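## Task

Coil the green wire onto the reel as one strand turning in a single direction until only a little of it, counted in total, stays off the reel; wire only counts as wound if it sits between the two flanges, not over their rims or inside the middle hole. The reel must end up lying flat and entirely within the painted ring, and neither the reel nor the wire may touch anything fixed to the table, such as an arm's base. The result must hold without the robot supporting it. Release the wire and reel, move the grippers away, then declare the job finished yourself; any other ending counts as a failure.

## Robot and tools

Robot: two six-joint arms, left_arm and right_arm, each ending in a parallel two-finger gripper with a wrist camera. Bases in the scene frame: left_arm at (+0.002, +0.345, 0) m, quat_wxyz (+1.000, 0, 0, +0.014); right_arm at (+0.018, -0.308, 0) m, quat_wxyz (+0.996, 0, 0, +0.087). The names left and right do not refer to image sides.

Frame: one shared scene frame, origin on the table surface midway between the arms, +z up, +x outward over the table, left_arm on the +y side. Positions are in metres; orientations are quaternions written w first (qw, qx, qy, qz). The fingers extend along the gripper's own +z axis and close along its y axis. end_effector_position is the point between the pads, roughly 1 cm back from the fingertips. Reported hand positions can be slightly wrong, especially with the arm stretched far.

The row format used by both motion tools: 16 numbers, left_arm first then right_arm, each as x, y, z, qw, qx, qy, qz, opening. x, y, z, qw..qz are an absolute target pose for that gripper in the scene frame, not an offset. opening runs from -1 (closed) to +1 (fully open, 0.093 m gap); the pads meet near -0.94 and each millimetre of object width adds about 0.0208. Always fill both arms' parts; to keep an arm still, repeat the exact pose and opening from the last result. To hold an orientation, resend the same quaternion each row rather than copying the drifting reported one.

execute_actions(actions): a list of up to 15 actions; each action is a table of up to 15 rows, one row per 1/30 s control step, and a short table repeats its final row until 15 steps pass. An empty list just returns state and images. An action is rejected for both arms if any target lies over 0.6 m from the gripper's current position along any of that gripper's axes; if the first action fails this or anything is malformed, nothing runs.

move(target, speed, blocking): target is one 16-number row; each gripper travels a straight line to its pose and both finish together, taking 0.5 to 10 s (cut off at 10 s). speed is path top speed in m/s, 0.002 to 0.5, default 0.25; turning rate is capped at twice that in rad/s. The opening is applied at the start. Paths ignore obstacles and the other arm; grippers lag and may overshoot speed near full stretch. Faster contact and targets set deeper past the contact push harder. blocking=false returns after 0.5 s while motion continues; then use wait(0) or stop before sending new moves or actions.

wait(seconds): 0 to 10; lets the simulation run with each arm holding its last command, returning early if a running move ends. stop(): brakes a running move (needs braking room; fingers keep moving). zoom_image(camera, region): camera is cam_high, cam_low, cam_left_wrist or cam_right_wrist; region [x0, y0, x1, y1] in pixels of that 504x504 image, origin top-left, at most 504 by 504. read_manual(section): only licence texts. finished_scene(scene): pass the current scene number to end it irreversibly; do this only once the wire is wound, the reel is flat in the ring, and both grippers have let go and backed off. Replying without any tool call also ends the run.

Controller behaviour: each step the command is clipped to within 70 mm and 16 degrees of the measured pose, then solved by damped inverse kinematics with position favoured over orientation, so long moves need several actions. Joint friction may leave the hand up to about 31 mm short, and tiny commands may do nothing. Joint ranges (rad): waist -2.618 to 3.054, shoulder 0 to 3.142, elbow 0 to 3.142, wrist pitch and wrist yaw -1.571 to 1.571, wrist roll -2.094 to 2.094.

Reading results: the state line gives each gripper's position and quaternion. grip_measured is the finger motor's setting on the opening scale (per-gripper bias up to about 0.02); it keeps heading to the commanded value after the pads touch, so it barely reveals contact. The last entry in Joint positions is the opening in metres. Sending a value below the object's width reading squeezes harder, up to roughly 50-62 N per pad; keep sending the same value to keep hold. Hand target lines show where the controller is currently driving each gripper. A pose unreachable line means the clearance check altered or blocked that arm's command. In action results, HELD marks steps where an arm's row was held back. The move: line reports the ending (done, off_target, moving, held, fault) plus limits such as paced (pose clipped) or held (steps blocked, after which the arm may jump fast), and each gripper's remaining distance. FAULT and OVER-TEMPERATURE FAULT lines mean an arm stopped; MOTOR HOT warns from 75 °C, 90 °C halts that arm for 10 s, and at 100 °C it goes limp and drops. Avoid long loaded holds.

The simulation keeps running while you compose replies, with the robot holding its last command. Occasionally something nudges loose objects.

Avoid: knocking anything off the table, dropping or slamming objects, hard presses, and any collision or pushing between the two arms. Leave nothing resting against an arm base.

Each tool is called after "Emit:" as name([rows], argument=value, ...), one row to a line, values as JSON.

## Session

Emit:
execute_actions(actions=[])

Scene clock: 0.00 s.
left_arm: end_effector_position=(+0.0974, +0.0677, +0.3153) grip_measured=+0.993 end_effector_quat_wxyz=(+0.235, +0.820, +0.449, -0.266) | right_arm: end_effector_position=(+0.2310, -0.4929, +0.1444) grip_measured=+0.993 end_effector_quat_wxyz=(-0.073, +0.938, +0.335, +0.042)
Joint positions: left_arm=[-0.94   1.389  1.713 -1.45   0.594  1.09   0.093] | right_arm=[-0.971  1.694  1.487 -1.463 -0.137  1.651  0.093]
Joint velocities: left_arm=[-0.017  0.002  0.032  0.007 -0.022 -0.007 -0.001] | right_arm=[-0.007 -0.002  0.017  0.037 -0.007  0.037 -0.001]
Motor temperatures (°C, as the motors report them): left_arm=[18 20 23 19 16 19] | right_arm=[20 29 20 19 17 20]
Hand target (left_arm): +0.097, +0.068, +0.315; +0.235, +0.820, +0.449, -0.266
Hand target (right_arm): +0.231, -0.493, +0.144; -0.073, +0.938, +0.335, +0.042
camera_calibration (this result's frames):
cam_left_wrist: T_world_to_cam=[[-0.847844, 0.515179, -0.125505, 0.0878415], [0.529308, 0.808225, -0.25808, 0.00957298], [-0.0315215, -0.285242, -0.957937, 0.406406], [0, 0, 0, 1]] pos_world=[0.0822193, 0.062933, 0.402806]
cam_right_wrist: T_world_to_cam=[[-0.627077, 0.771339, 0.108675, 0.509924], [0.701547, 0.498605, 0.509142, 0.0497794], [0.338535, 0.395512, -0.853794, 0.320171], [0, 0, 0, 1]] pos_world=[0.17645, -0.544776, 0.192599]

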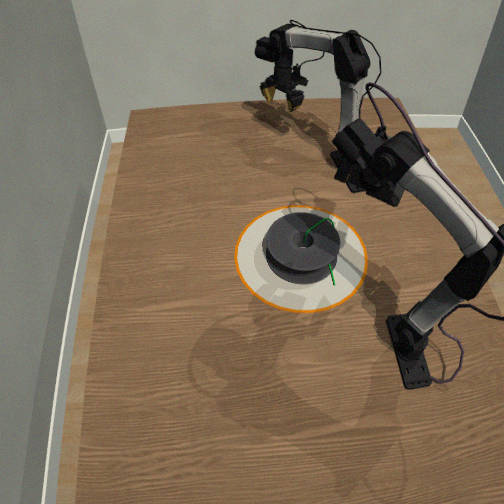

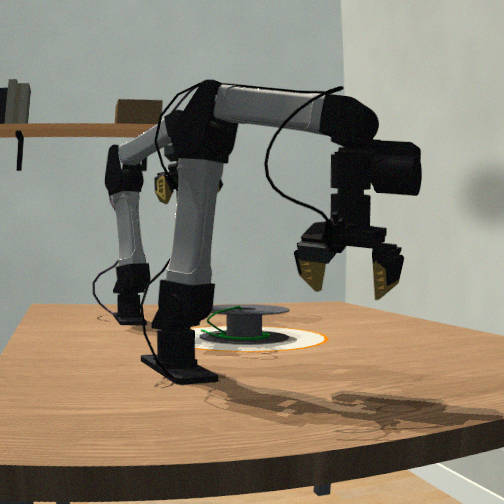

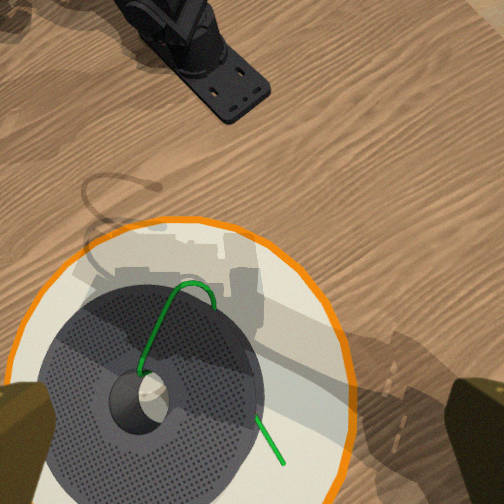

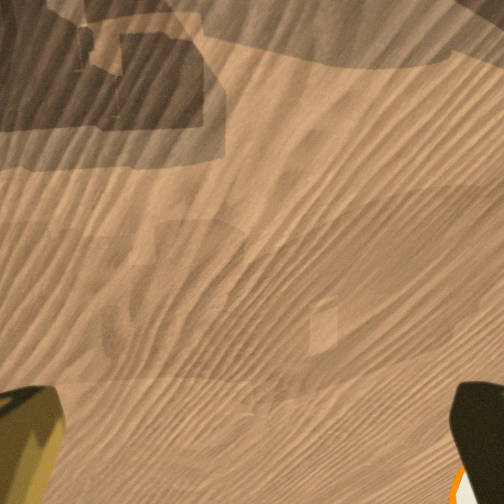

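Emit:
zoom_image(camera="cam_left_wrist", region=[20,240,340,504])

Emit:
zoom_image(camera="cam_high", region=[220,190,380,320])

Emit:
zoom_image(camera="cam_low", region=[170,280,340,365])

Region (20, 240, 340, 504) of cam_left_wrist's 504x504 image, scaled by 1.575, with more detail than that image has; it fills the top 416 rows of this view, and the rest is white.

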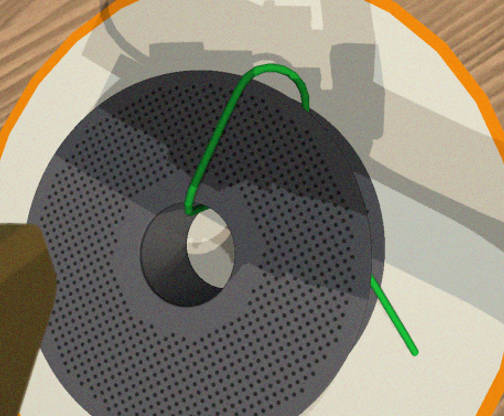

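Region (220, 190, 380, 320) of cam_high's 504x504 image, scaled by 3.150, with more detail than that image has; it fills the top 410 rows of this view, and the rest is white.

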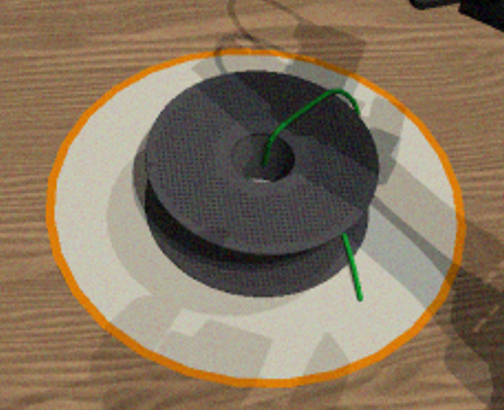

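Region (170, 280, 340, 365) of cam_low's 504x504 image, scaled by 2.965, with more detail than that image has.

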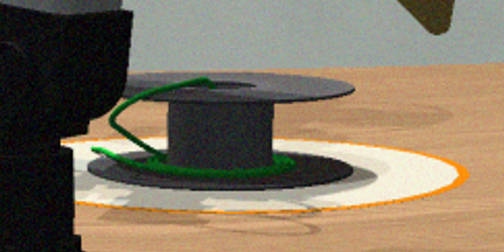

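Emit:
move(target=[0.19,-0.005,0.17,0,0.940,0.342,0,0.3, 0.2,-0.25,0.2,0,0.991,-0.131,0,-1], speed=0.3)

Scene clock: 13.80 s.
left_arm: end_effector_position=(+0.1897, -0.0053, +0.1684) grip_measured=+0.302 end_effector_quat_wxyz=(+0.018, +0.937, +0.350, -0.003) | right_arm: end_effector_position=(+0.2060, -0.2555, +0.2037) grip_measured=-0.999 end_effector_quat_wxyz=(-0.298, +0.878, +0.313, +0.206)
Joint positions: left_arm=[-1.102  2.062  2.081 -1.554  0.011  1.351  0.06 ] | right_arm=[-0.522  1.202  1.129 -1.574 -0.738  2.08   0.   ]
Joint velocities: left_arm=[-0.007 -0.002  0.007 -0.007 -0.022 -0.007 -0.   ] | right_arm=[-0.022  0.007 -0.012 -0.007  0.007  0.095  0.   ]
Motor temperatures (°C, as the motors report them): left_arm=[18 21 24 19 16 19] | right_arm=[20 30 21 19 17 20]
Hand target (left_arm): +0.189, -0.006, +0.171; +0.016, +0.939, +0.344, +0.002
Hand target (right_arm): +0.200, -0.253, +0.203; -0.308, +0.879, +0.301, +0.206
Off the commanded pose (left_arm): 0.002 m, 2 deg.
Off the commanded pose (right_arm): 0.009 m, 68 deg; orientation clipped at the last step of the last action.
joint sent to its limit (left arm) — the command would take joint 4 (wrist pitch) past its lower limit, so that joint was sent only as far as its limit.
joint sent to its limit (right arm) — the command would take joint 4 (wrist pitch) past its lower limit and joint 6 (wrist roll) past its upper limit, so those joints were sent only as far as their limits.
move: off_target (right_arm); limits=paced
camera_calibration (this result's frames):
cam_left_wrist: T_world_to_cam=[[-0.648978, 0.760785, 0.00583441, 0.126714], [0.693874, 0.58872, 0.414665, -0.163945], [0.312036, 0.273157, -0.909956, 0.177507], [0, 0, 0, 1]] pos_world=[0.140603, -0.048372, 0.228766]
cam_right_wrist: T_world_to_cam=[[-0.664202, 0.632411, 0.398612, 0.217715], [0.595617, 0.125467, 0.79341, -0.212653], [0.451748, 0.764404, -0.46001, 0.276088], [0, 0, 0, 1]] pos_world=[0.146544, -0.322047, 0.20894]

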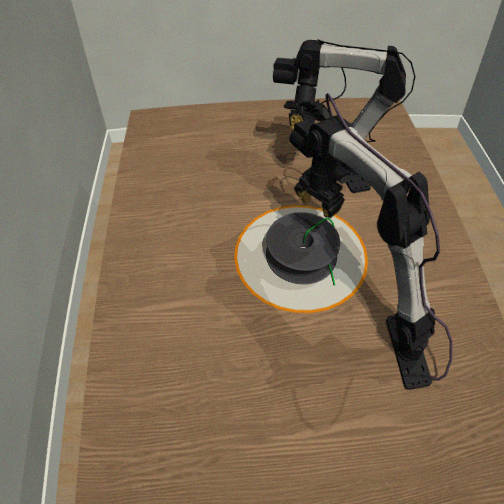

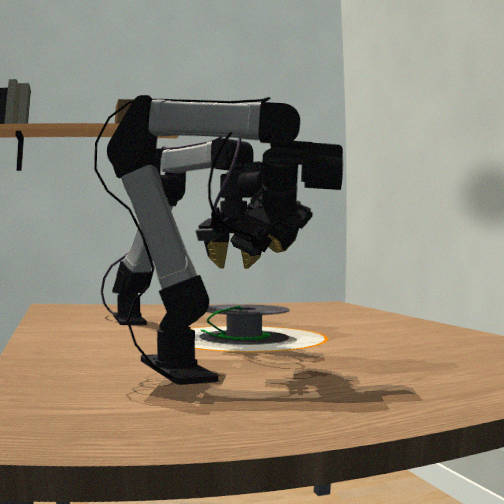

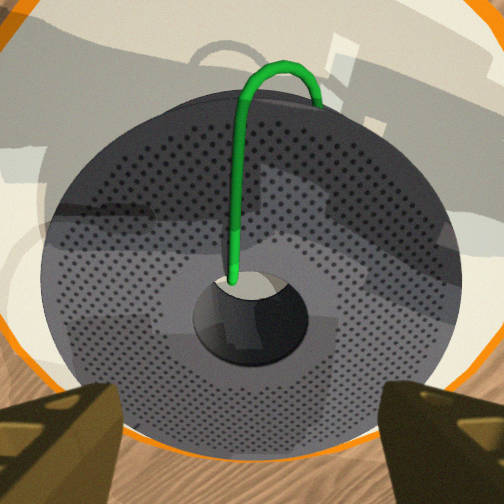

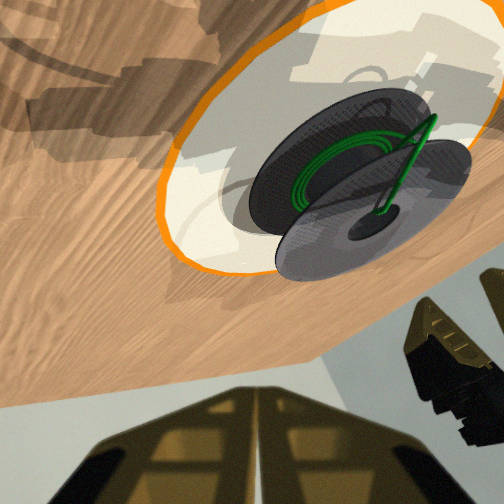

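Emit:
move(target=[0.193,-0.011,0.095,0,0.940,0.342,0,-0.3, 0.16,-0.25,0.2,0,0.087,0.996,0,-1], speed=0.2)

Scene clock: 22.10 s.
left_arm: end_effector_position=(+0.1922, -0.0099, +0.1094) grip_measured=-0.298 end_effector_quat_wxyz=(+0.012, +0.938, +0.346, -0.004) | right_arm: end_effector_position=(+0.1635, -0.2486, +0.1965) grip_measured=-0.998 end_effector_quat_wxyz=(+0.060, +0.093, +0.993, +0.030)
Joint positions: left_arm=[-1.102  2.062  1.844 -1.33   0.011  1.36   0.031] | right_arm=[ 0.217  1.055  1.195 -1.575  0.002  0.578  0.   ]
Joint velocities: left_arm=[ 0.002 -0.002 -0.002 -0.051  0.037  0.095  0.   ] | right_arm=[-0.012 -0.002  0.007  0.095 -0.007  0.022  0.   ]
Motor temperatures (°C, as the motors report them): left_arm=[18 24 24 19 16 19] | right_arm=[20 29 22 19 17 20]
Hand target (left_arm): +0.193, -0.011, +0.095; -0.000, +0.940, +0.342, -0.000
Hand target (right_arm): +0.159, -0.251, +0.197; +0.064, +0.085, +0.994, +0.024
Off the commanded pose (left_arm): 0.014 m, 2 deg.
Off the commanded pose (right_arm): 0.005 m, 8 deg.
joint sent to its limit (right arm) — the command would take joint 4 (wrist pitch) past its lower limit, so that joint was sent only as far as its limit.
move: off_target (left_arm, right_arm)
camera_calibration (this result's frames):
cam_left_wrist: T_world_to_cam=[[-0.642505, 0.76607, 0.0180171, 0.129678], [0.701157, 0.578252, 0.417136, -0.14026], [0.309137, 0.280645, -0.908666, 0.12477], [0, 0, 0, 1]] pos_world=[0.143092, -0.0532531, 0.169545]
cam_right_wrist: T_world_to_cam=[[-0.191133, -0.978768, -0.0740326, -0.196949], [-0.942991, 0.162163, 0.29064, 0.176964], [-0.272464, 0.125363, -0.953964, 0.343315], [0, 0, 0, 1]] pos_world=[0.222772, -0.264504, 0.261497]

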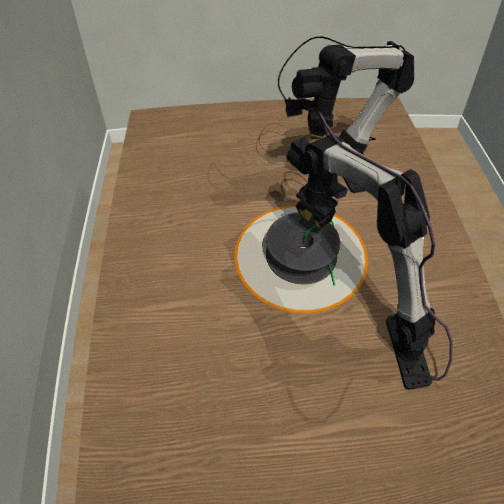

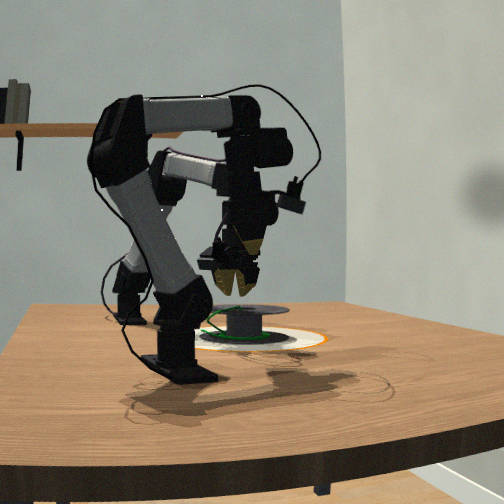

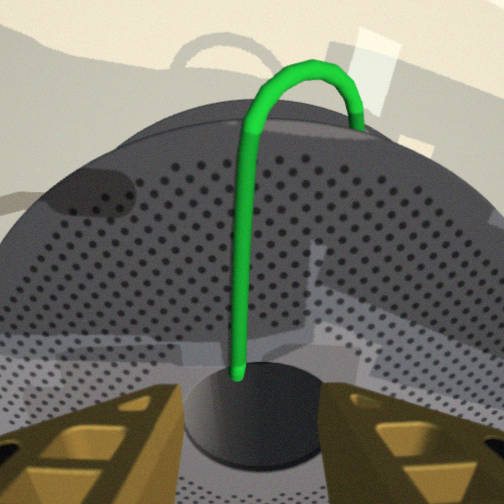

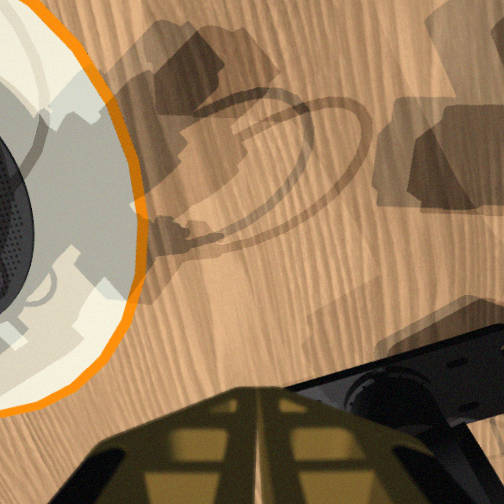

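Emit:
execute_actions([
  [[0.193,-0.011,0.07,0,0.940,0.342,0,-0.3, 0.16,-0.25,0.2,0,0.087,0.996,0,-1]],
  [[0.193,-0.011,0.066,0,0.940,0.342,0,-0.3, 0.16,-0.25,0.2,0,0.087,0.996,0,-1]],
])

Scene clock: 24.20 s.
left_arm: end_effector_position=(+0.1919, -0.0090, +0.0781) grip_measured=-0.298 end_effector_quat_wxyz=(+0.002, +0.938, +0.346, -0.005) | right_arm: end_effector_position=(+0.1636, -0.2488, +0.1965) grip_measured=-0.998 end_effector_quat_wxyz=(+0.061, +0.087, +0.994, +0.030)
Joint positions: left_arm=[-1.102  2.083  1.752 -1.237  0.01   1.361  0.031] | right_arm=[ 0.217  1.055  1.195 -1.575  0.004  0.566  0.   ]
Joint velocities: left_arm=[-0.002 -0.007 -0.022  0.022  0.022 -0.022  0.001] | right_arm=[ 0.007  0.017  0.007 -0.007  0.007 -0.066  0.   ]
Motor temperatures (°C, as the motors report them): left_arm=[18 24 24 19 16 19] | right_arm=[20 29 22 19 17 20]
Hand target (left_arm): +0.193, -0.011, +0.066; -0.000, +0.940, +0.342, -0.000
Hand target (right_arm): +0.161, -0.250, +0.199; +0.062, +0.087, +0.994, +0.033
Off the commanded pose (left_arm): 0.012 m, 1 deg.
Off the commanded pose (right_arm): 0.005 m, 8 deg.
joint sent to its limit (right arm) — the command would take joint 4 (wrist pitch) past its lower limit, so that joint was sent only as far as its limit.
Step readings (end_effector_position; steps 1 to 15: 1st action; 16 to 30: 2nd action):
0: left_arm (+0.1922, -0.0100, +0.1094) | right_arm (+0.1636, -0.2488, +0.1965)
1: left_arm (+0.1924, -0.0102, +0.1056) | right_arm (+0.1636, -0.2488, +0.1965)
2: left_arm (+0.1920, -0.0095, +0.1006) | right_arm (+0.1636, -0.2488, +0.1965)
4: left_arm (+0.1897, -0.0052, +0.0868) | right_arm (+0.1636, -0.2488, +0.1965)
8: left_arm (+0.1898, -0.0053, +0.0789) | right_arm (+0.1636, -0.2488, +0.1965)
15: left_arm (+0.1915, -0.0083, +0.0789) | right_arm (+0.1636, -0.2488, +0.1965)
16: left_arm (+0.1917, -0.0088, +0.0784) | right_arm (+0.1636, -0.2488, +0.1965)
17: left_arm (+0.1918, -0.0089, +0.0782) | right_arm (+0.1636, -0.2488, +0.1965)
19: left_arm (+0.1919, -0.0090, +0.0781) | right_arm (+0.1636, -0.2488, +0.1965)
23: left_arm (+0.1919, -0.0090, +0.0781) | right_arm (+0.1636, -0.2488, +0.1965)
30: end_effector_position above
camera_calibration (this result's frames):
cam_left_wrist: T_world_to_cam=[[-0.641685, 0.766061, 0.0372844, 0.127676], [0.705265, 0.57026, 0.421194, -0.128672], [0.301399, 0.296569, -0.906204, 0.0976434], [0, 0, 0, 1]] pos_world=[0.143246, -0.0533896, 0.13792]
cam_right_wrist: T_world_to_cam=[[-0.179728, -0.981097, -0.071733, -0.200006], [-0.945099, 0.151982, 0.28929, 0.175139], [-0.27292, 0.119788, -0.95455, 0.342161], [0, 0, 0, 1]] pos_world=[0.222959, -0.263831, 0.261596]

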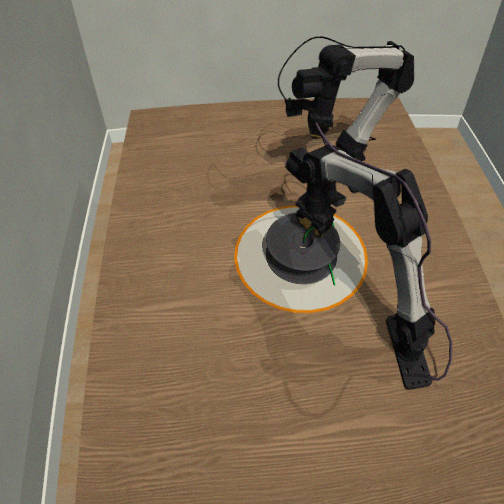

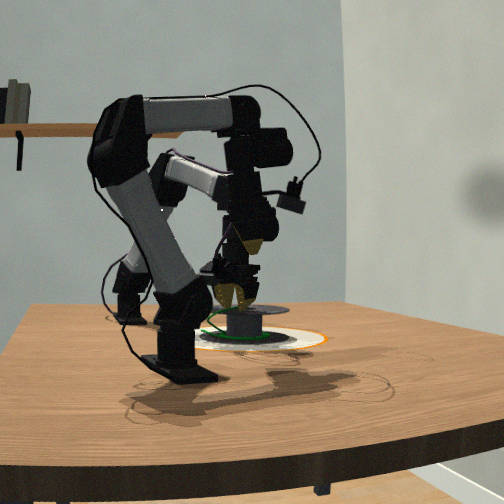

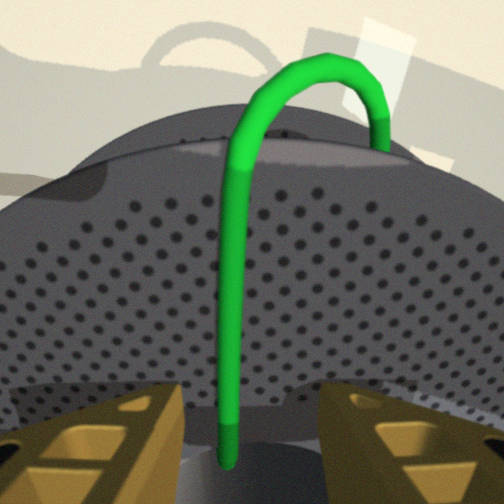

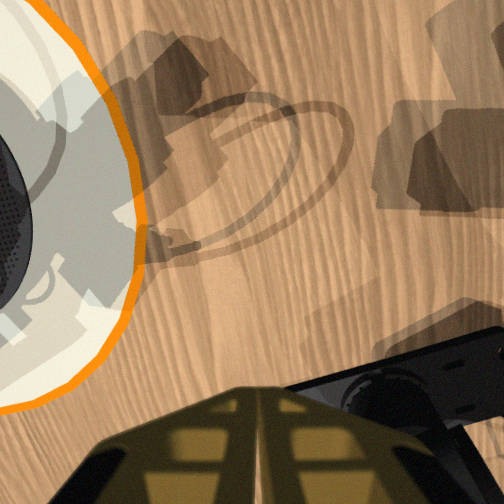

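Emit:
execute_actions([
  [[0.193,-0.011,0.062,0,0.940,0.342,0,-0.3, 0.16,-0.25,0.2,0,0.087,0.996,0,-1]],
  [[0.193,-0.011,0.062,0,0.940,0.342,0,-1, 0.16,-0.25,0.2,0,0.087,0.996,0,-1]],
  [[0.193,-0.011,0.062,0,0.940,0.342,0,-1, 0.16,-0.25,0.2,0,0.087,0.996,0,-1]],
  [[0.193,-0.011,0.11,0,0.940,0.342,0,-1, 0.16,-0.25,0.2,0,0.087,0.996,0,-1]],
])

Scene clock: 26.63 s.
left_arm: end_effector_position=(+0.1937, -0.0120, +0.1060) grip_measured=-0.991 end_effector_quat_wxyz=(+0.003, +0.938, +0.346, -0.004) | right_arm: end_effector_position=(+0.1636, -0.2488, +0.1965) grip_measured=-0.998 end_effector_quat_wxyz=(+0.061, +0.087, +0.994, +0.030)
Joint positions: left_arm=[-1.102  2.091  1.873 -1.348  0.009  1.361  0.   ] | right_arm=[ 0.217  1.055  1.195 -1.575  0.004  0.566  0.   ]
Joint velocities: left_arm=[ 0.002  0.002 -0.017  0.007  0.037  0.037  0.   ] | right_arm=[-0.007 -0.007  0.012 -0.037  0.037 -0.095  0.   ]
Motor temperatures (°C, as the motors report them): left_arm=[18 25 24 19 16 19] | right_arm=[20 29 22 19 17 20]
Hand target (left_arm): +0.193, -0.011, +0.110; +0.000, +0.940, +0.342, -0.000
Hand target (right_arm): +0.161, -0.250, +0.199; +0.062, +0.087, +0.994, +0.033
Off the commanded pose (left_arm): 0.004 m, 1 deg.
Off the commanded pose (right_arm): 0.005 m, 8 deg.
joint sent to its limit (right arm) — the command would take joint 4 (wrist pitch) past its lower limit, so that joint was sent only as far as its limit.
Step readings (end_effector_position; steps 1 to 15: 1st action; 16 to 30: 2nd action; 31 to 45: 3rd action; 46 to 60: 4th action):
0: left_arm (+0.1919, -0.0090, +0.0781) | right_arm (+0.1636, -0.2488, +0.1965)
1: left_arm (+0.1918, -0.0089, +0.0776) | right_arm (+0.1636, -0.2488, +0.1965)
2: left_arm (+0.1918, -0.0089, +0.0775) | right_arm (+0.1636, -0.2488, +0.1965)
4: left_arm (+0.1918, -0.0089, +0.0775) | right_arm (+0.1636, -0.2488, +0.1965)
8: left_arm (+0.1918, -0.0089, +0.0775) | right_arm (+0.1636, -0.2488, +0.1965)
15: left_arm (+0.1918, -0.0089, +0.0775) | right_arm (+0.1636, -0.2488, +0.1965)
16: left_arm (+0.1927, -0.0101, +0.0776) | right_arm (+0.1636, -0.2488, +0.1965)
17: left_arm (+0.1928, -0.0102, +0.0776) | right_arm (+0.1636, -0.2488, +0.1965)
19: left_arm (+0.1929, -0.0105, +0.0776) | right_arm (+0.1636, -0.2488, +0.1965)
23: left_arm (+0.1929, -0.0105, +0.0776) | right_arm (+0.1636, -0.2488, +0.1965)
30: left_arm (+0.1929, -0.0105, +0.0776) | right_arm (+0.1636, -0.2488, +0.1965)
31: left_arm (+0.1929, -0.0105, +0.0776) | right_arm (+0.1636, -0.2488, +0.1965)
32: left_arm (+0.1929, -0.0105, +0.0776) | right_arm (+0.1636, -0.2488, +0.1965)
34: left_arm (+0.1929, -0.0105, +0.0776) | right_arm (+0.1636, -0.2488, +0.1965)
38: left_arm (+0.1929, -0.0105, +0.0776) | right_arm (+0.1636, -0.2488, +0.1965)
45: left_arm (+0.1929, -0.0105, +0.0776) | right_arm (+0.1636, -0.2488, +0.1965)
46: left_arm (+0.1928, -0.0104, +0.0815) | right_arm (+0.1636, -0.2488, +0.1965)
47: left_arm (+0.1933, -0.0112, +0.0858) | right_arm (+0.1636, -0.2488, +0.1965)
49: left_arm (+0.1957, -0.0157, +0.0972) | right_arm (+0.1636, -0.2488, +0.1965)
53: left_arm (+0.1968, -0.0177, +0.1061) | right_arm (+0.1636, -0.2488, +0.1965)
60: end_effector_position above
camera_calibration (this result's frames):
cam_left_wrist: T_world_to_cam=[[-0.64149, 0.766391, 0.0336902, 0.130435], [0.704366, 0.571038, 0.421645, -0.139879], [0.303907, 0.294212, -0.906135, 0.122727], [0, 0, 0, 1]] pos_world=[0.144901, -0.0561953, 0.165792]
cam_right_wrist: T_world_to_cam=[[-0.179728, -0.981097, -0.071733, -0.200006], [-0.945099, 0.151982, 0.28929, 0.175139], [-0.27292, 0.119788, -0.95455, 0.342161], [0, 0, 0, 1]] pos_world=[0.222959, -0.263831, 0.261596]

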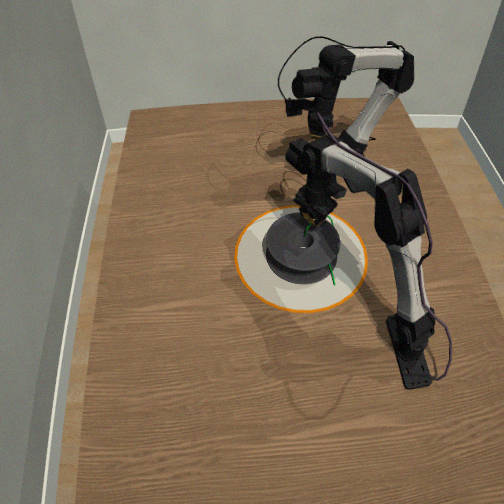

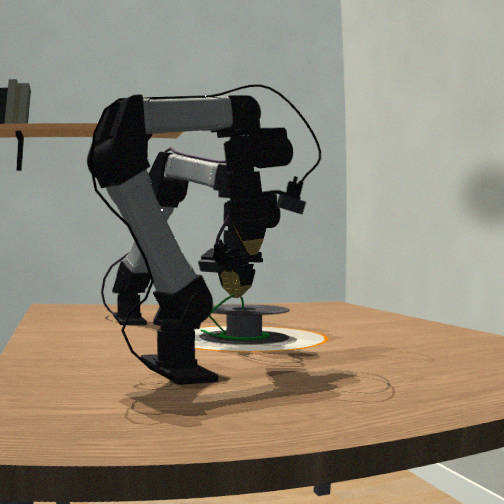

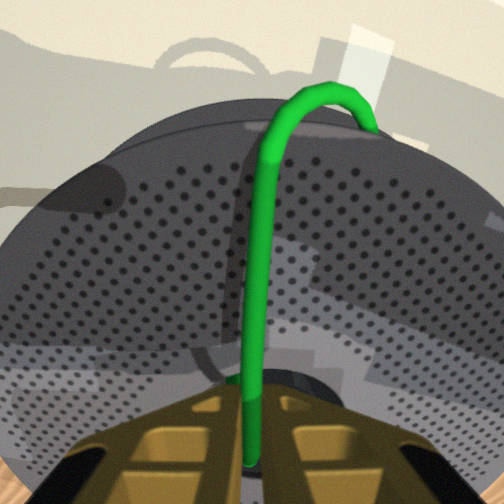

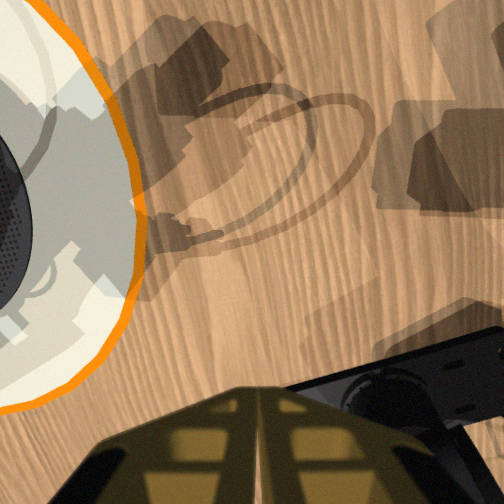

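Emit:
zoom_image(camera="cam_low", region=[180,270,310,350])

Region (180, 270, 310, 350) of cam_low's 504x504 image, scaled by 3.877, with more detail than that image has; it fills the top 310 rows of this view, and the rest is white.

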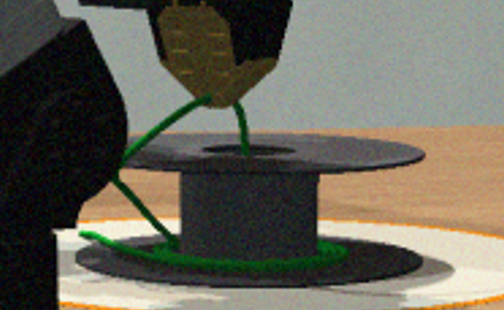

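Emit:
move(target=[0.165,-0.03,0.14,0,0.940,0.342,0,-1, 0.16,-0.25,0.2,0,0.087,0.996,0,-1], speed=0.12)

Emit:
zoom_image(camera="cam_low", region=[150,230,310,350])

Scene clock: 28.63 s.
left_arm: end_effector_position=(+0.1649, -0.0288, +0.1408) grip_measured=-0.991 end_effector_quat_wxyz=(+0.006, +0.940, +0.341, -0.004) | right_arm: end_effector_position=(+0.1636, -0.2488, +0.1965) grip_measured=-0.998 end_effector_quat_wxyz=(+0.061, +0.087, +0.994, +0.030)
Joint positions: left_arm=[-1.184  2.112  2.046 -1.492  0.009  1.289  0.   ] | right_arm=[ 0.217  1.055  1.195 -1.575  0.004  0.566  0.   ]
Joint velocities: left_arm=[ 0.007 -0.007 -0.002 -0.051 -0.007 -0.007  0.   ] | right_arm=[ 0.007 -0.007 -0.017  0.022  0.022  0.022  0.   ]
Motor temperatures (°C, as the motors report them): left_arm=[18 25 25 19 16 19] | right_arm=[20 29 22 19 17 20]
Hand target (left_arm): +0.165, -0.029, +0.140; +0.000, +0.940, +0.342, -0.000
Hand target (right_arm): +0.161, -0.250, +0.199; +0.062, +0.087, +0.994, +0.033
Off the commanded pose (left_arm): 0.001 m, 1 deg.
Off the commanded pose (right_arm): 0.005 m, 8 deg.
joint sent to its limit (right arm) — the command would take joint 4 (wrist pitch) past its lower limit, so that joint was sent only as far as its limit.
move: off_target (right_arm)
camera_calibration (this result's frames):
cam_left_wrist: T_world_to_cam=[[-0.63361, 0.773112, 0.0289179, 0.123299], [0.709519, 0.565779, 0.420092, -0.125407], [0.308417, 0.286692, -0.907021, 0.167146], [0, 0, 0, 1]] pos_world=[0.115551, -0.0722908, 0.200722]
cam_right_wrist: T_world_to_cam=[[-0.179728, -0.981097, -0.071733, -0.200006], [-0.945099, 0.151982, 0.28929, 0.175139], [-0.27292, 0.119788, -0.95455, 0.342161], [0, 0, 0, 1]] pos_world=[0.222959, -0.263831, 0.261596]

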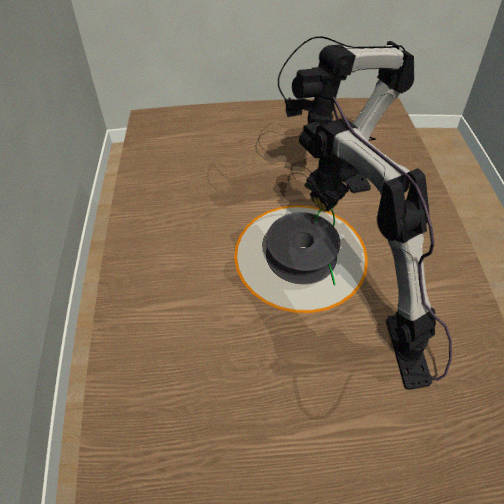

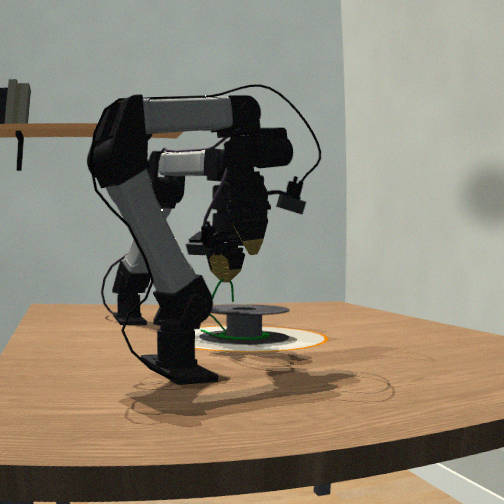

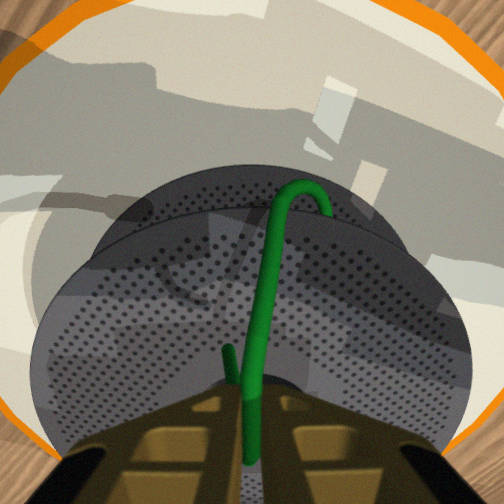

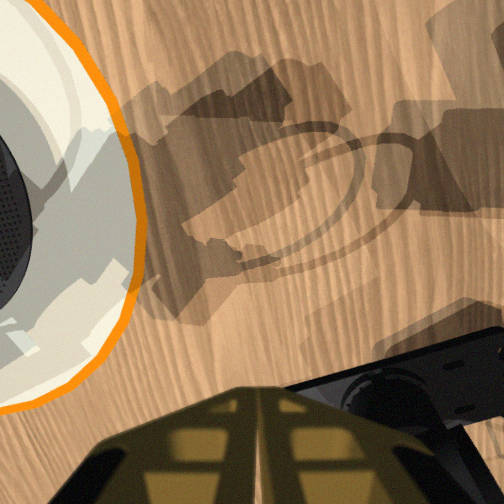

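Region (150, 230, 310, 350) of cam_low's 504x504 image, scaled by 3.150, with more detail than that image has; it fills the top 378 rows of this view, and the rest is white.

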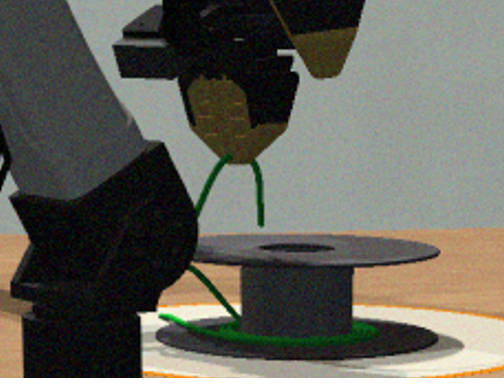

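Emit:
move(target=[0.095,0.03,0.12,0,0.866,0.5,0,-1, 0.2,-0.22,0.18,0,0.643,-0.766,0,-1], speed=0.2)

Emit:
move(target=[0.14,0.17,0.12,0,0.793,0.609,0,-1, 0.22,-0.13,0.18,0,0.94,-0.342,0,-1], speed=0.2)

Scene clock: 37.60 s.
left_arm: end_effector_position=(+0.0971, +0.0329, +0.1145) grip_measured=-0.991 end_effector_quat_wxyz=(-0.018, +0.865, +0.501, -0.001) | right_arm: end_effector_position=(+0.1919, -0.2239, +0.1782) grip_measured=-0.999 end_effector_quat_wxyz=(-0.006, -0.636, +0.772, +0.007)
Joint positions: left_arm=[-1.298  1.808  1.515 -1.312  0.009  0.82   0.   ] | right_arm=[ 0.269  1.301  1.271 -1.556 -0.01  -0.936  0.   ]
Joint velocities: left_arm=[-0.012 -0.007  0.002 -0.022  0.022 -0.051  0.   ] | right_arm=[ 0.002 -0.012 -0.012  0.022  0.022 -0.037  0.   ]
Motor temperatures (°C, as the motors report them): left_arm=[18 28 25 19 16 19] | right_arm=[20 28 23 19 17 20]
Hand target (left_arm): +0.096, +0.032, +0.119; -0.001, +0.866, +0.500, +0.000
Hand target (right_arm): +0.199, -0.220, +0.180; -0.000, -0.643, +0.766, -0.000
Off the commanded pose (left_arm): 0.007 m, 2 deg.
Off the commanded pose (right_arm): 0.009 m, 1 deg.
move: done
camera_calibration (this result's frames):
cam_left_wrist: T_world_to_cam=[[-0.861583, 0.502952, 0.0686591, 0.0598143], [0.477742, 0.757708, 0.444569, -0.0877941], [0.171573, 0.415834, -0.893109, 0.153899], [0, 0, 0, 1]] pos_world=[0.0670729, -0.027558, 0.172373]
cam_right_wrist: T_world_to_cam=[[0.97927, -0.201636, -0.0193298, -0.229043], [-0.177285, -0.899325, 0.399731, -0.199038], [-0.0979839, -0.388017, -0.916429, 0.175383], [0, 0, 0, 1]] pos_world=[0.206194, -0.157131, 0.23586]

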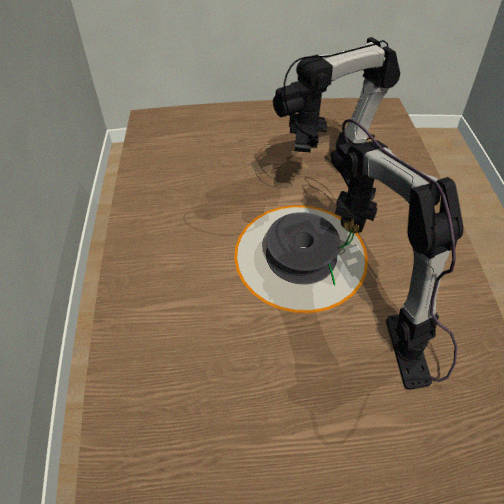

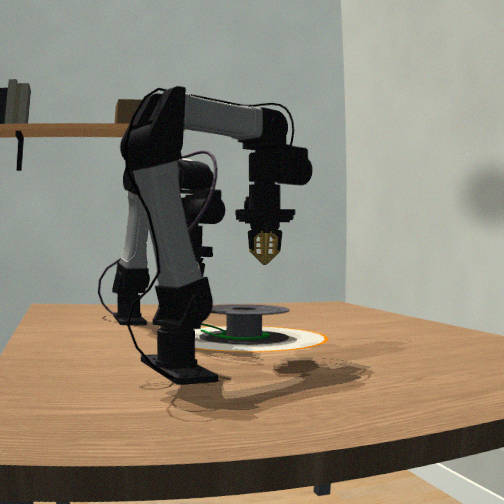

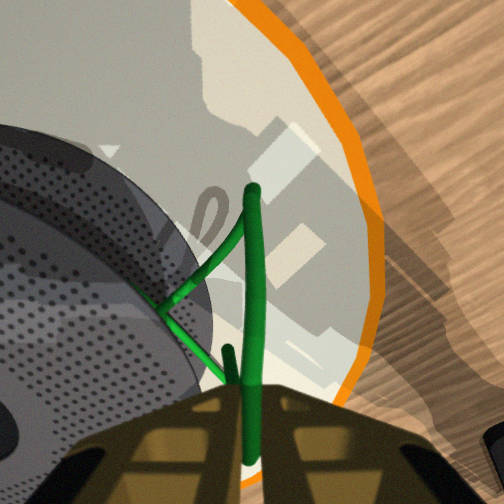

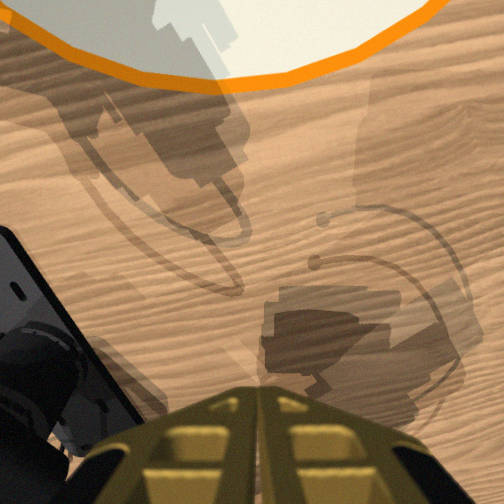

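Scene clock: 40.77 s.
left_arm: end_effector_position=(+0.1401, +0.1647, +0.1174) grip_measured=-0.992 end_effector_quat_wxyz=(-0.008, +0.794, +0.608, -0.005) | right_arm: end_effector_position=(+0.2141, -0.1367, +0.1783) grip_measured=-0.999 end_effector_quat_wxyz=(+0.007, +0.937, -0.350, -0.005)
Joint positions: left_arm=[-0.938  1.413  1.115 -1.289  0.009  0.925  0.   ] | right_arm=[ 0.544  1.554  1.486 -1.519 -0.002 -1.709  0.   ]
Joint velocities: left_arm=[-0.002 -0.007 -0.007 -0.051  0.007  0.066  0.   ] | right_arm=[ 0.007 -0.027 -0.007  0.007 -0.022 -0.081  0.   ]
Motor temperatures (°C, as the motors report them): left_arm=[18 28 25 19 16 19] | right_arm=[20 28 23 19 17 20]
Hand target (left_arm): +0.141, +0.168, +0.119; +0.001, +0.793, +0.609, -0.001
Hand target (right_arm): +0.220, -0.131, +0.179; +0.004, +0.940, -0.342, +0.004
Off the commanded pose (left_arm): 0.006 m, 1 deg.
Off the commanded pose (right_arm): 0.009 m, 1 deg.
move: done
camera_calibration (this result's frames):
cam_left_wrist: T_world_to_cam=[[-0.961512, 0.269101, 0.0554843, 0.0844231], [0.266091, 0.861657, 0.432138, -0.195507], [0.0684803, 0.43027, -0.900099, 0.107166], [0, 0, 0, 1]] pos_world=[0.125858, 0.0996316, 0.176262]
cam_right_wrist: T_world_to_cam=[[0.663093, 0.748338, -0.0172548, -0.035967], [0.692224, -0.604274, 0.394562, -0.261589], [0.284839, -0.273576, -0.918707, 0.145613], [0, 0, 0, 1]] pos_world=[0.163451, -0.0913195, 0.236368]

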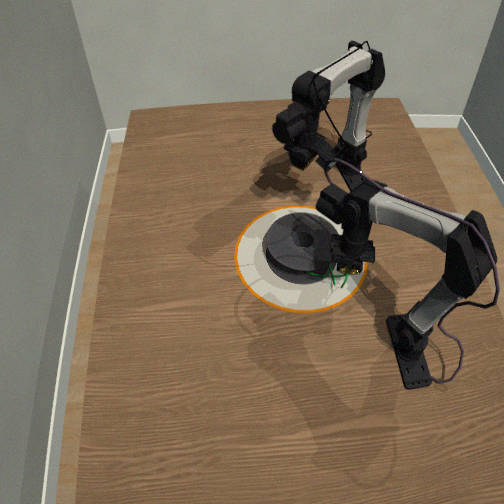

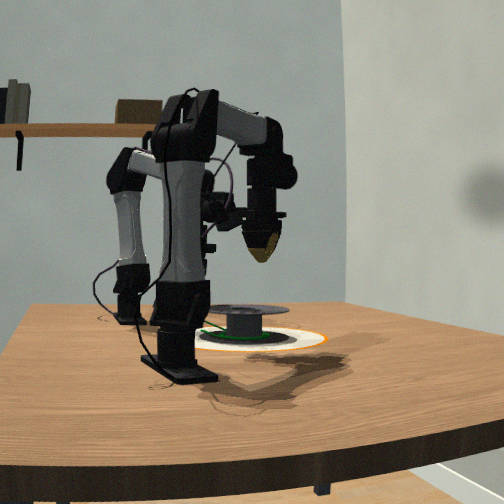

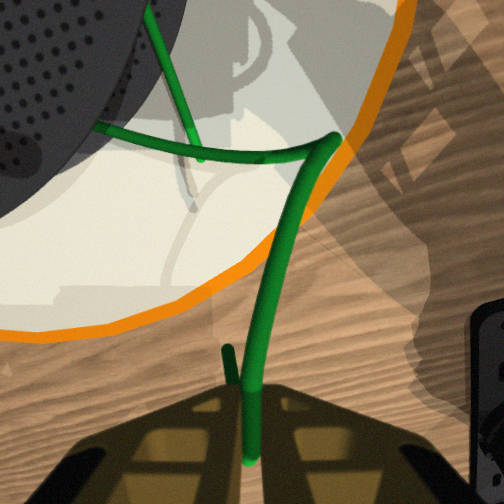

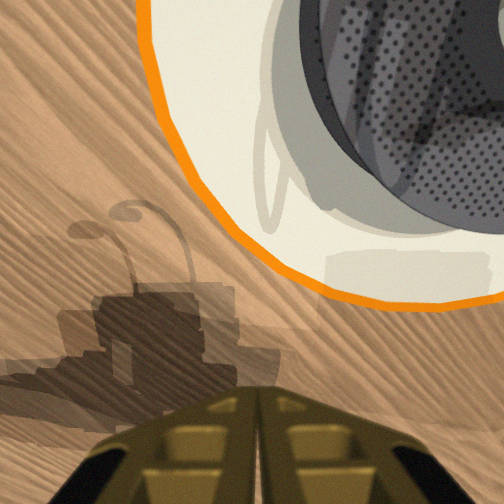

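Emit:
move(target=[0.26,0.25,0.09,0,0.707,0.707,0,-1, 0.222,0.018,0.16,0,0.991,-0.131,0,-1], speed=0.2)

Scene clock: 43.20 s.
left_arm: end_effector_position=(+0.2504, +0.2476, +0.0904) grip_measured=-0.992 end_effector_quat_wxyz=(-0.005, +0.707, +0.708, -0.007) | right_arm: end_effector_position=(+0.2225, +0.0164, +0.1588) grip_measured=-0.999 end_effector_quat_wxyz=(-0.006, +0.990, -0.138, +0.002)
Joint positions: left_arm=[-0.395  1.578  1.16  -1.168  0.008  1.202  0.   ] | right_arm=[ 0.835  2.013  1.968 -1.514 -0.002 -1.856  0.   ]
Joint velocities: left_arm=[-0.037 -0.012 -0.002 -0.051 -0.051  0.022  0.   ] | right_arm=[-0.002 -0.012  0.002 -0.051 -0.081  0.037  0.   ]
Motor temperatures (°C, as the motors report them): left_arm=[18 28 25 19 16 19] | right_arm=[20 29 23 19 17 20]
Hand target (left_arm): +0.261, +0.246, +0.091; +0.003, +0.707, +0.707, -0.000
Hand target (right_arm): +0.222, +0.017, +0.158; +0.004, +0.991, -0.131, +0.004
Off the commanded pose (left_arm): 0.010 m, 1 deg.
Off the commanded pose (right_arm): 0.002 m, 1 deg.
move: done
camera_calibration (this result's frames):
cam_left_wrist: T_world_to_cam=[[-0.998455, 0.00757747, 0.0550518, 0.243773], [0.0304675, 0.903138, 0.428267, -0.235539], [-0.0464742, 0.429283, -0.901974, 0.0689404], [0, 0, 0, 1]] pos_world=[0.253777, 0.181282, 0.149636]
cam_right_wrist: T_world_to_cam=[[0.283198, 0.958999, 0.0109701, -0.0799547], [0.877757, -0.263782, 0.399953, -0.214858], [0.386448, -0.103637, -0.91647, 0.141411], [0, 0, 0, 1]] pos_world=[0.156588, 0.0346563, 0.21641]

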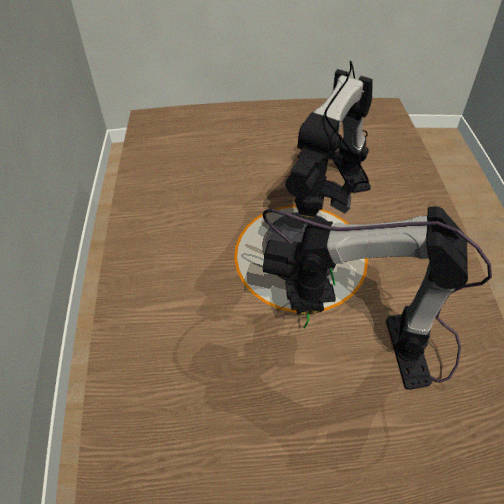

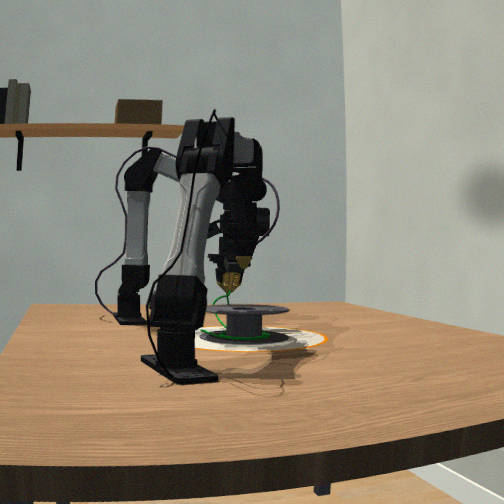

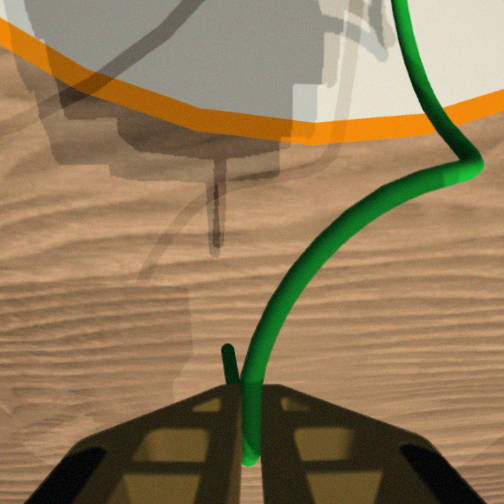

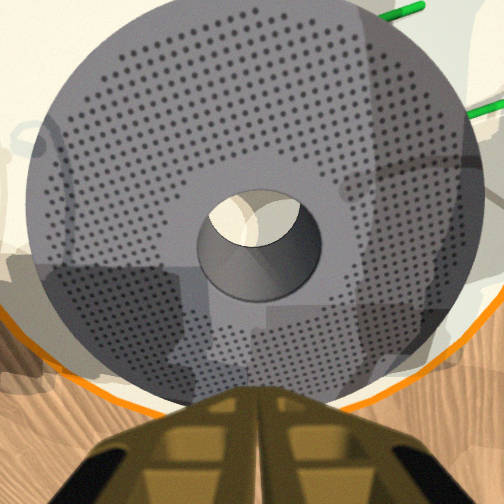

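Emit:
move(target=[0.265,0.27,0.07,0,0.707,0.707,0,-1, 0.218,0.021,0.085,0,0.991,-0.131,0,-1], speed=0.15)

Scene clock: 45.27 s.
left_arm: end_effector_position=(+0.2645, +0.2662, +0.0807) grip_measured=-0.992 end_effector_quat_wxyz=(+0.012, +0.708, +0.706, +0.002) | right_arm: end_effector_position=(+0.2208, +0.0196, +0.0910) grip_measured=-0.999 end_effector_quat_wxyz=(-0.003, +0.991, -0.133, +0.001)
Joint positions: left_arm=[-0.313  1.578  1.121 -1.091  0.008  1.287  0.   ] | right_arm=[ 0.843  2.008  1.692 -1.247 -0.002 -1.859  0.   ]
Joint velocities: left_arm=[-0.012  0.007 -0.007  0.081  0.007 -0.037  0.   ] | right_arm=[ 0.002 -0.002  0.012  0.007  0.022 -0.007  0.   ]
Motor temperatures (°C, as the motors report them): left_arm=[18 27 25 19 16 19] | right_arm=[20 29 23 19 17 20]
Hand target (left_arm): +0.265, +0.270, +0.070; +0.000, +0.707, +0.707, -0.000
Hand target (right_arm): +0.217, +0.020, +0.085; +0.000, +0.991, -0.131, +0.000
Off the commanded pose (left_arm): 0.011 m, 1 deg.
Off the commanded pose (right_arm): 0.007 m, 0 deg.
move: off_target (left_arm)
camera_calibration (this result's frames):
cam_left_wrist: T_world_to_cam=[[-0.999764, 0.0114636, 0.0184543, 0.260442], [0.0181331, 0.908163, 0.418225, -0.245905], [-0.0119651, 0.418461, -0.908156, 0.0471119], [0, 0, 0, 1]] pos_world=[0.265403, 0.200622, 0.140822]
cam_right_wrist: T_world_to_cam=[[0.273329, 0.961903, 0.00583026, -0.0791543], [0.881539, -0.25291, 0.398655, -0.186372], [0.384942, -0.103824, -0.917082, 0.0806233], [0, 0, 0, 1]] pos_world=[0.154894, 0.0373741, 0.148698]

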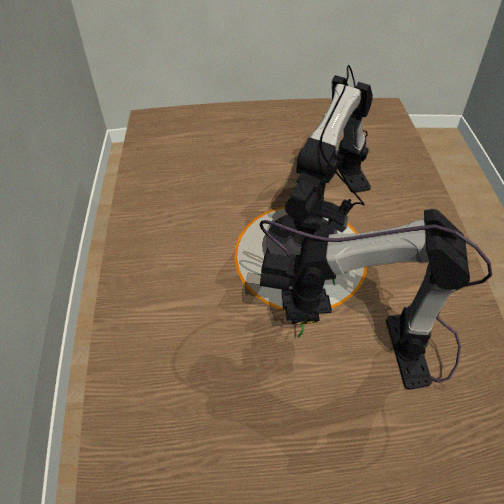

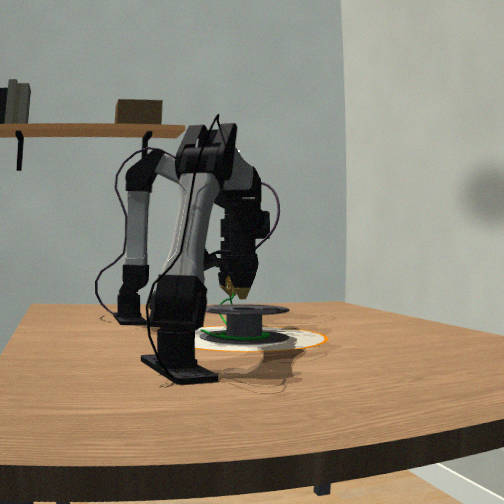

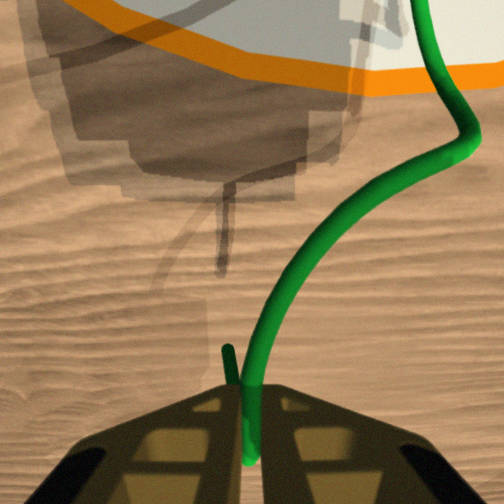

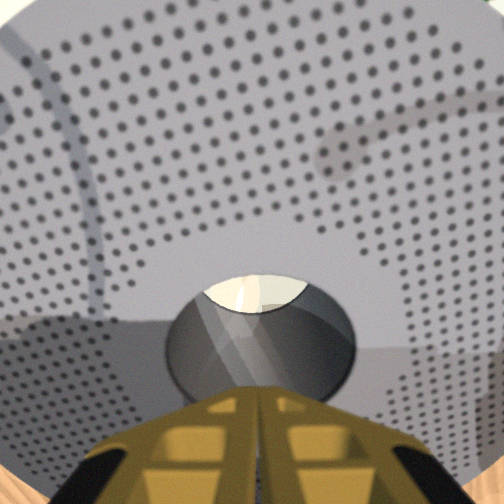

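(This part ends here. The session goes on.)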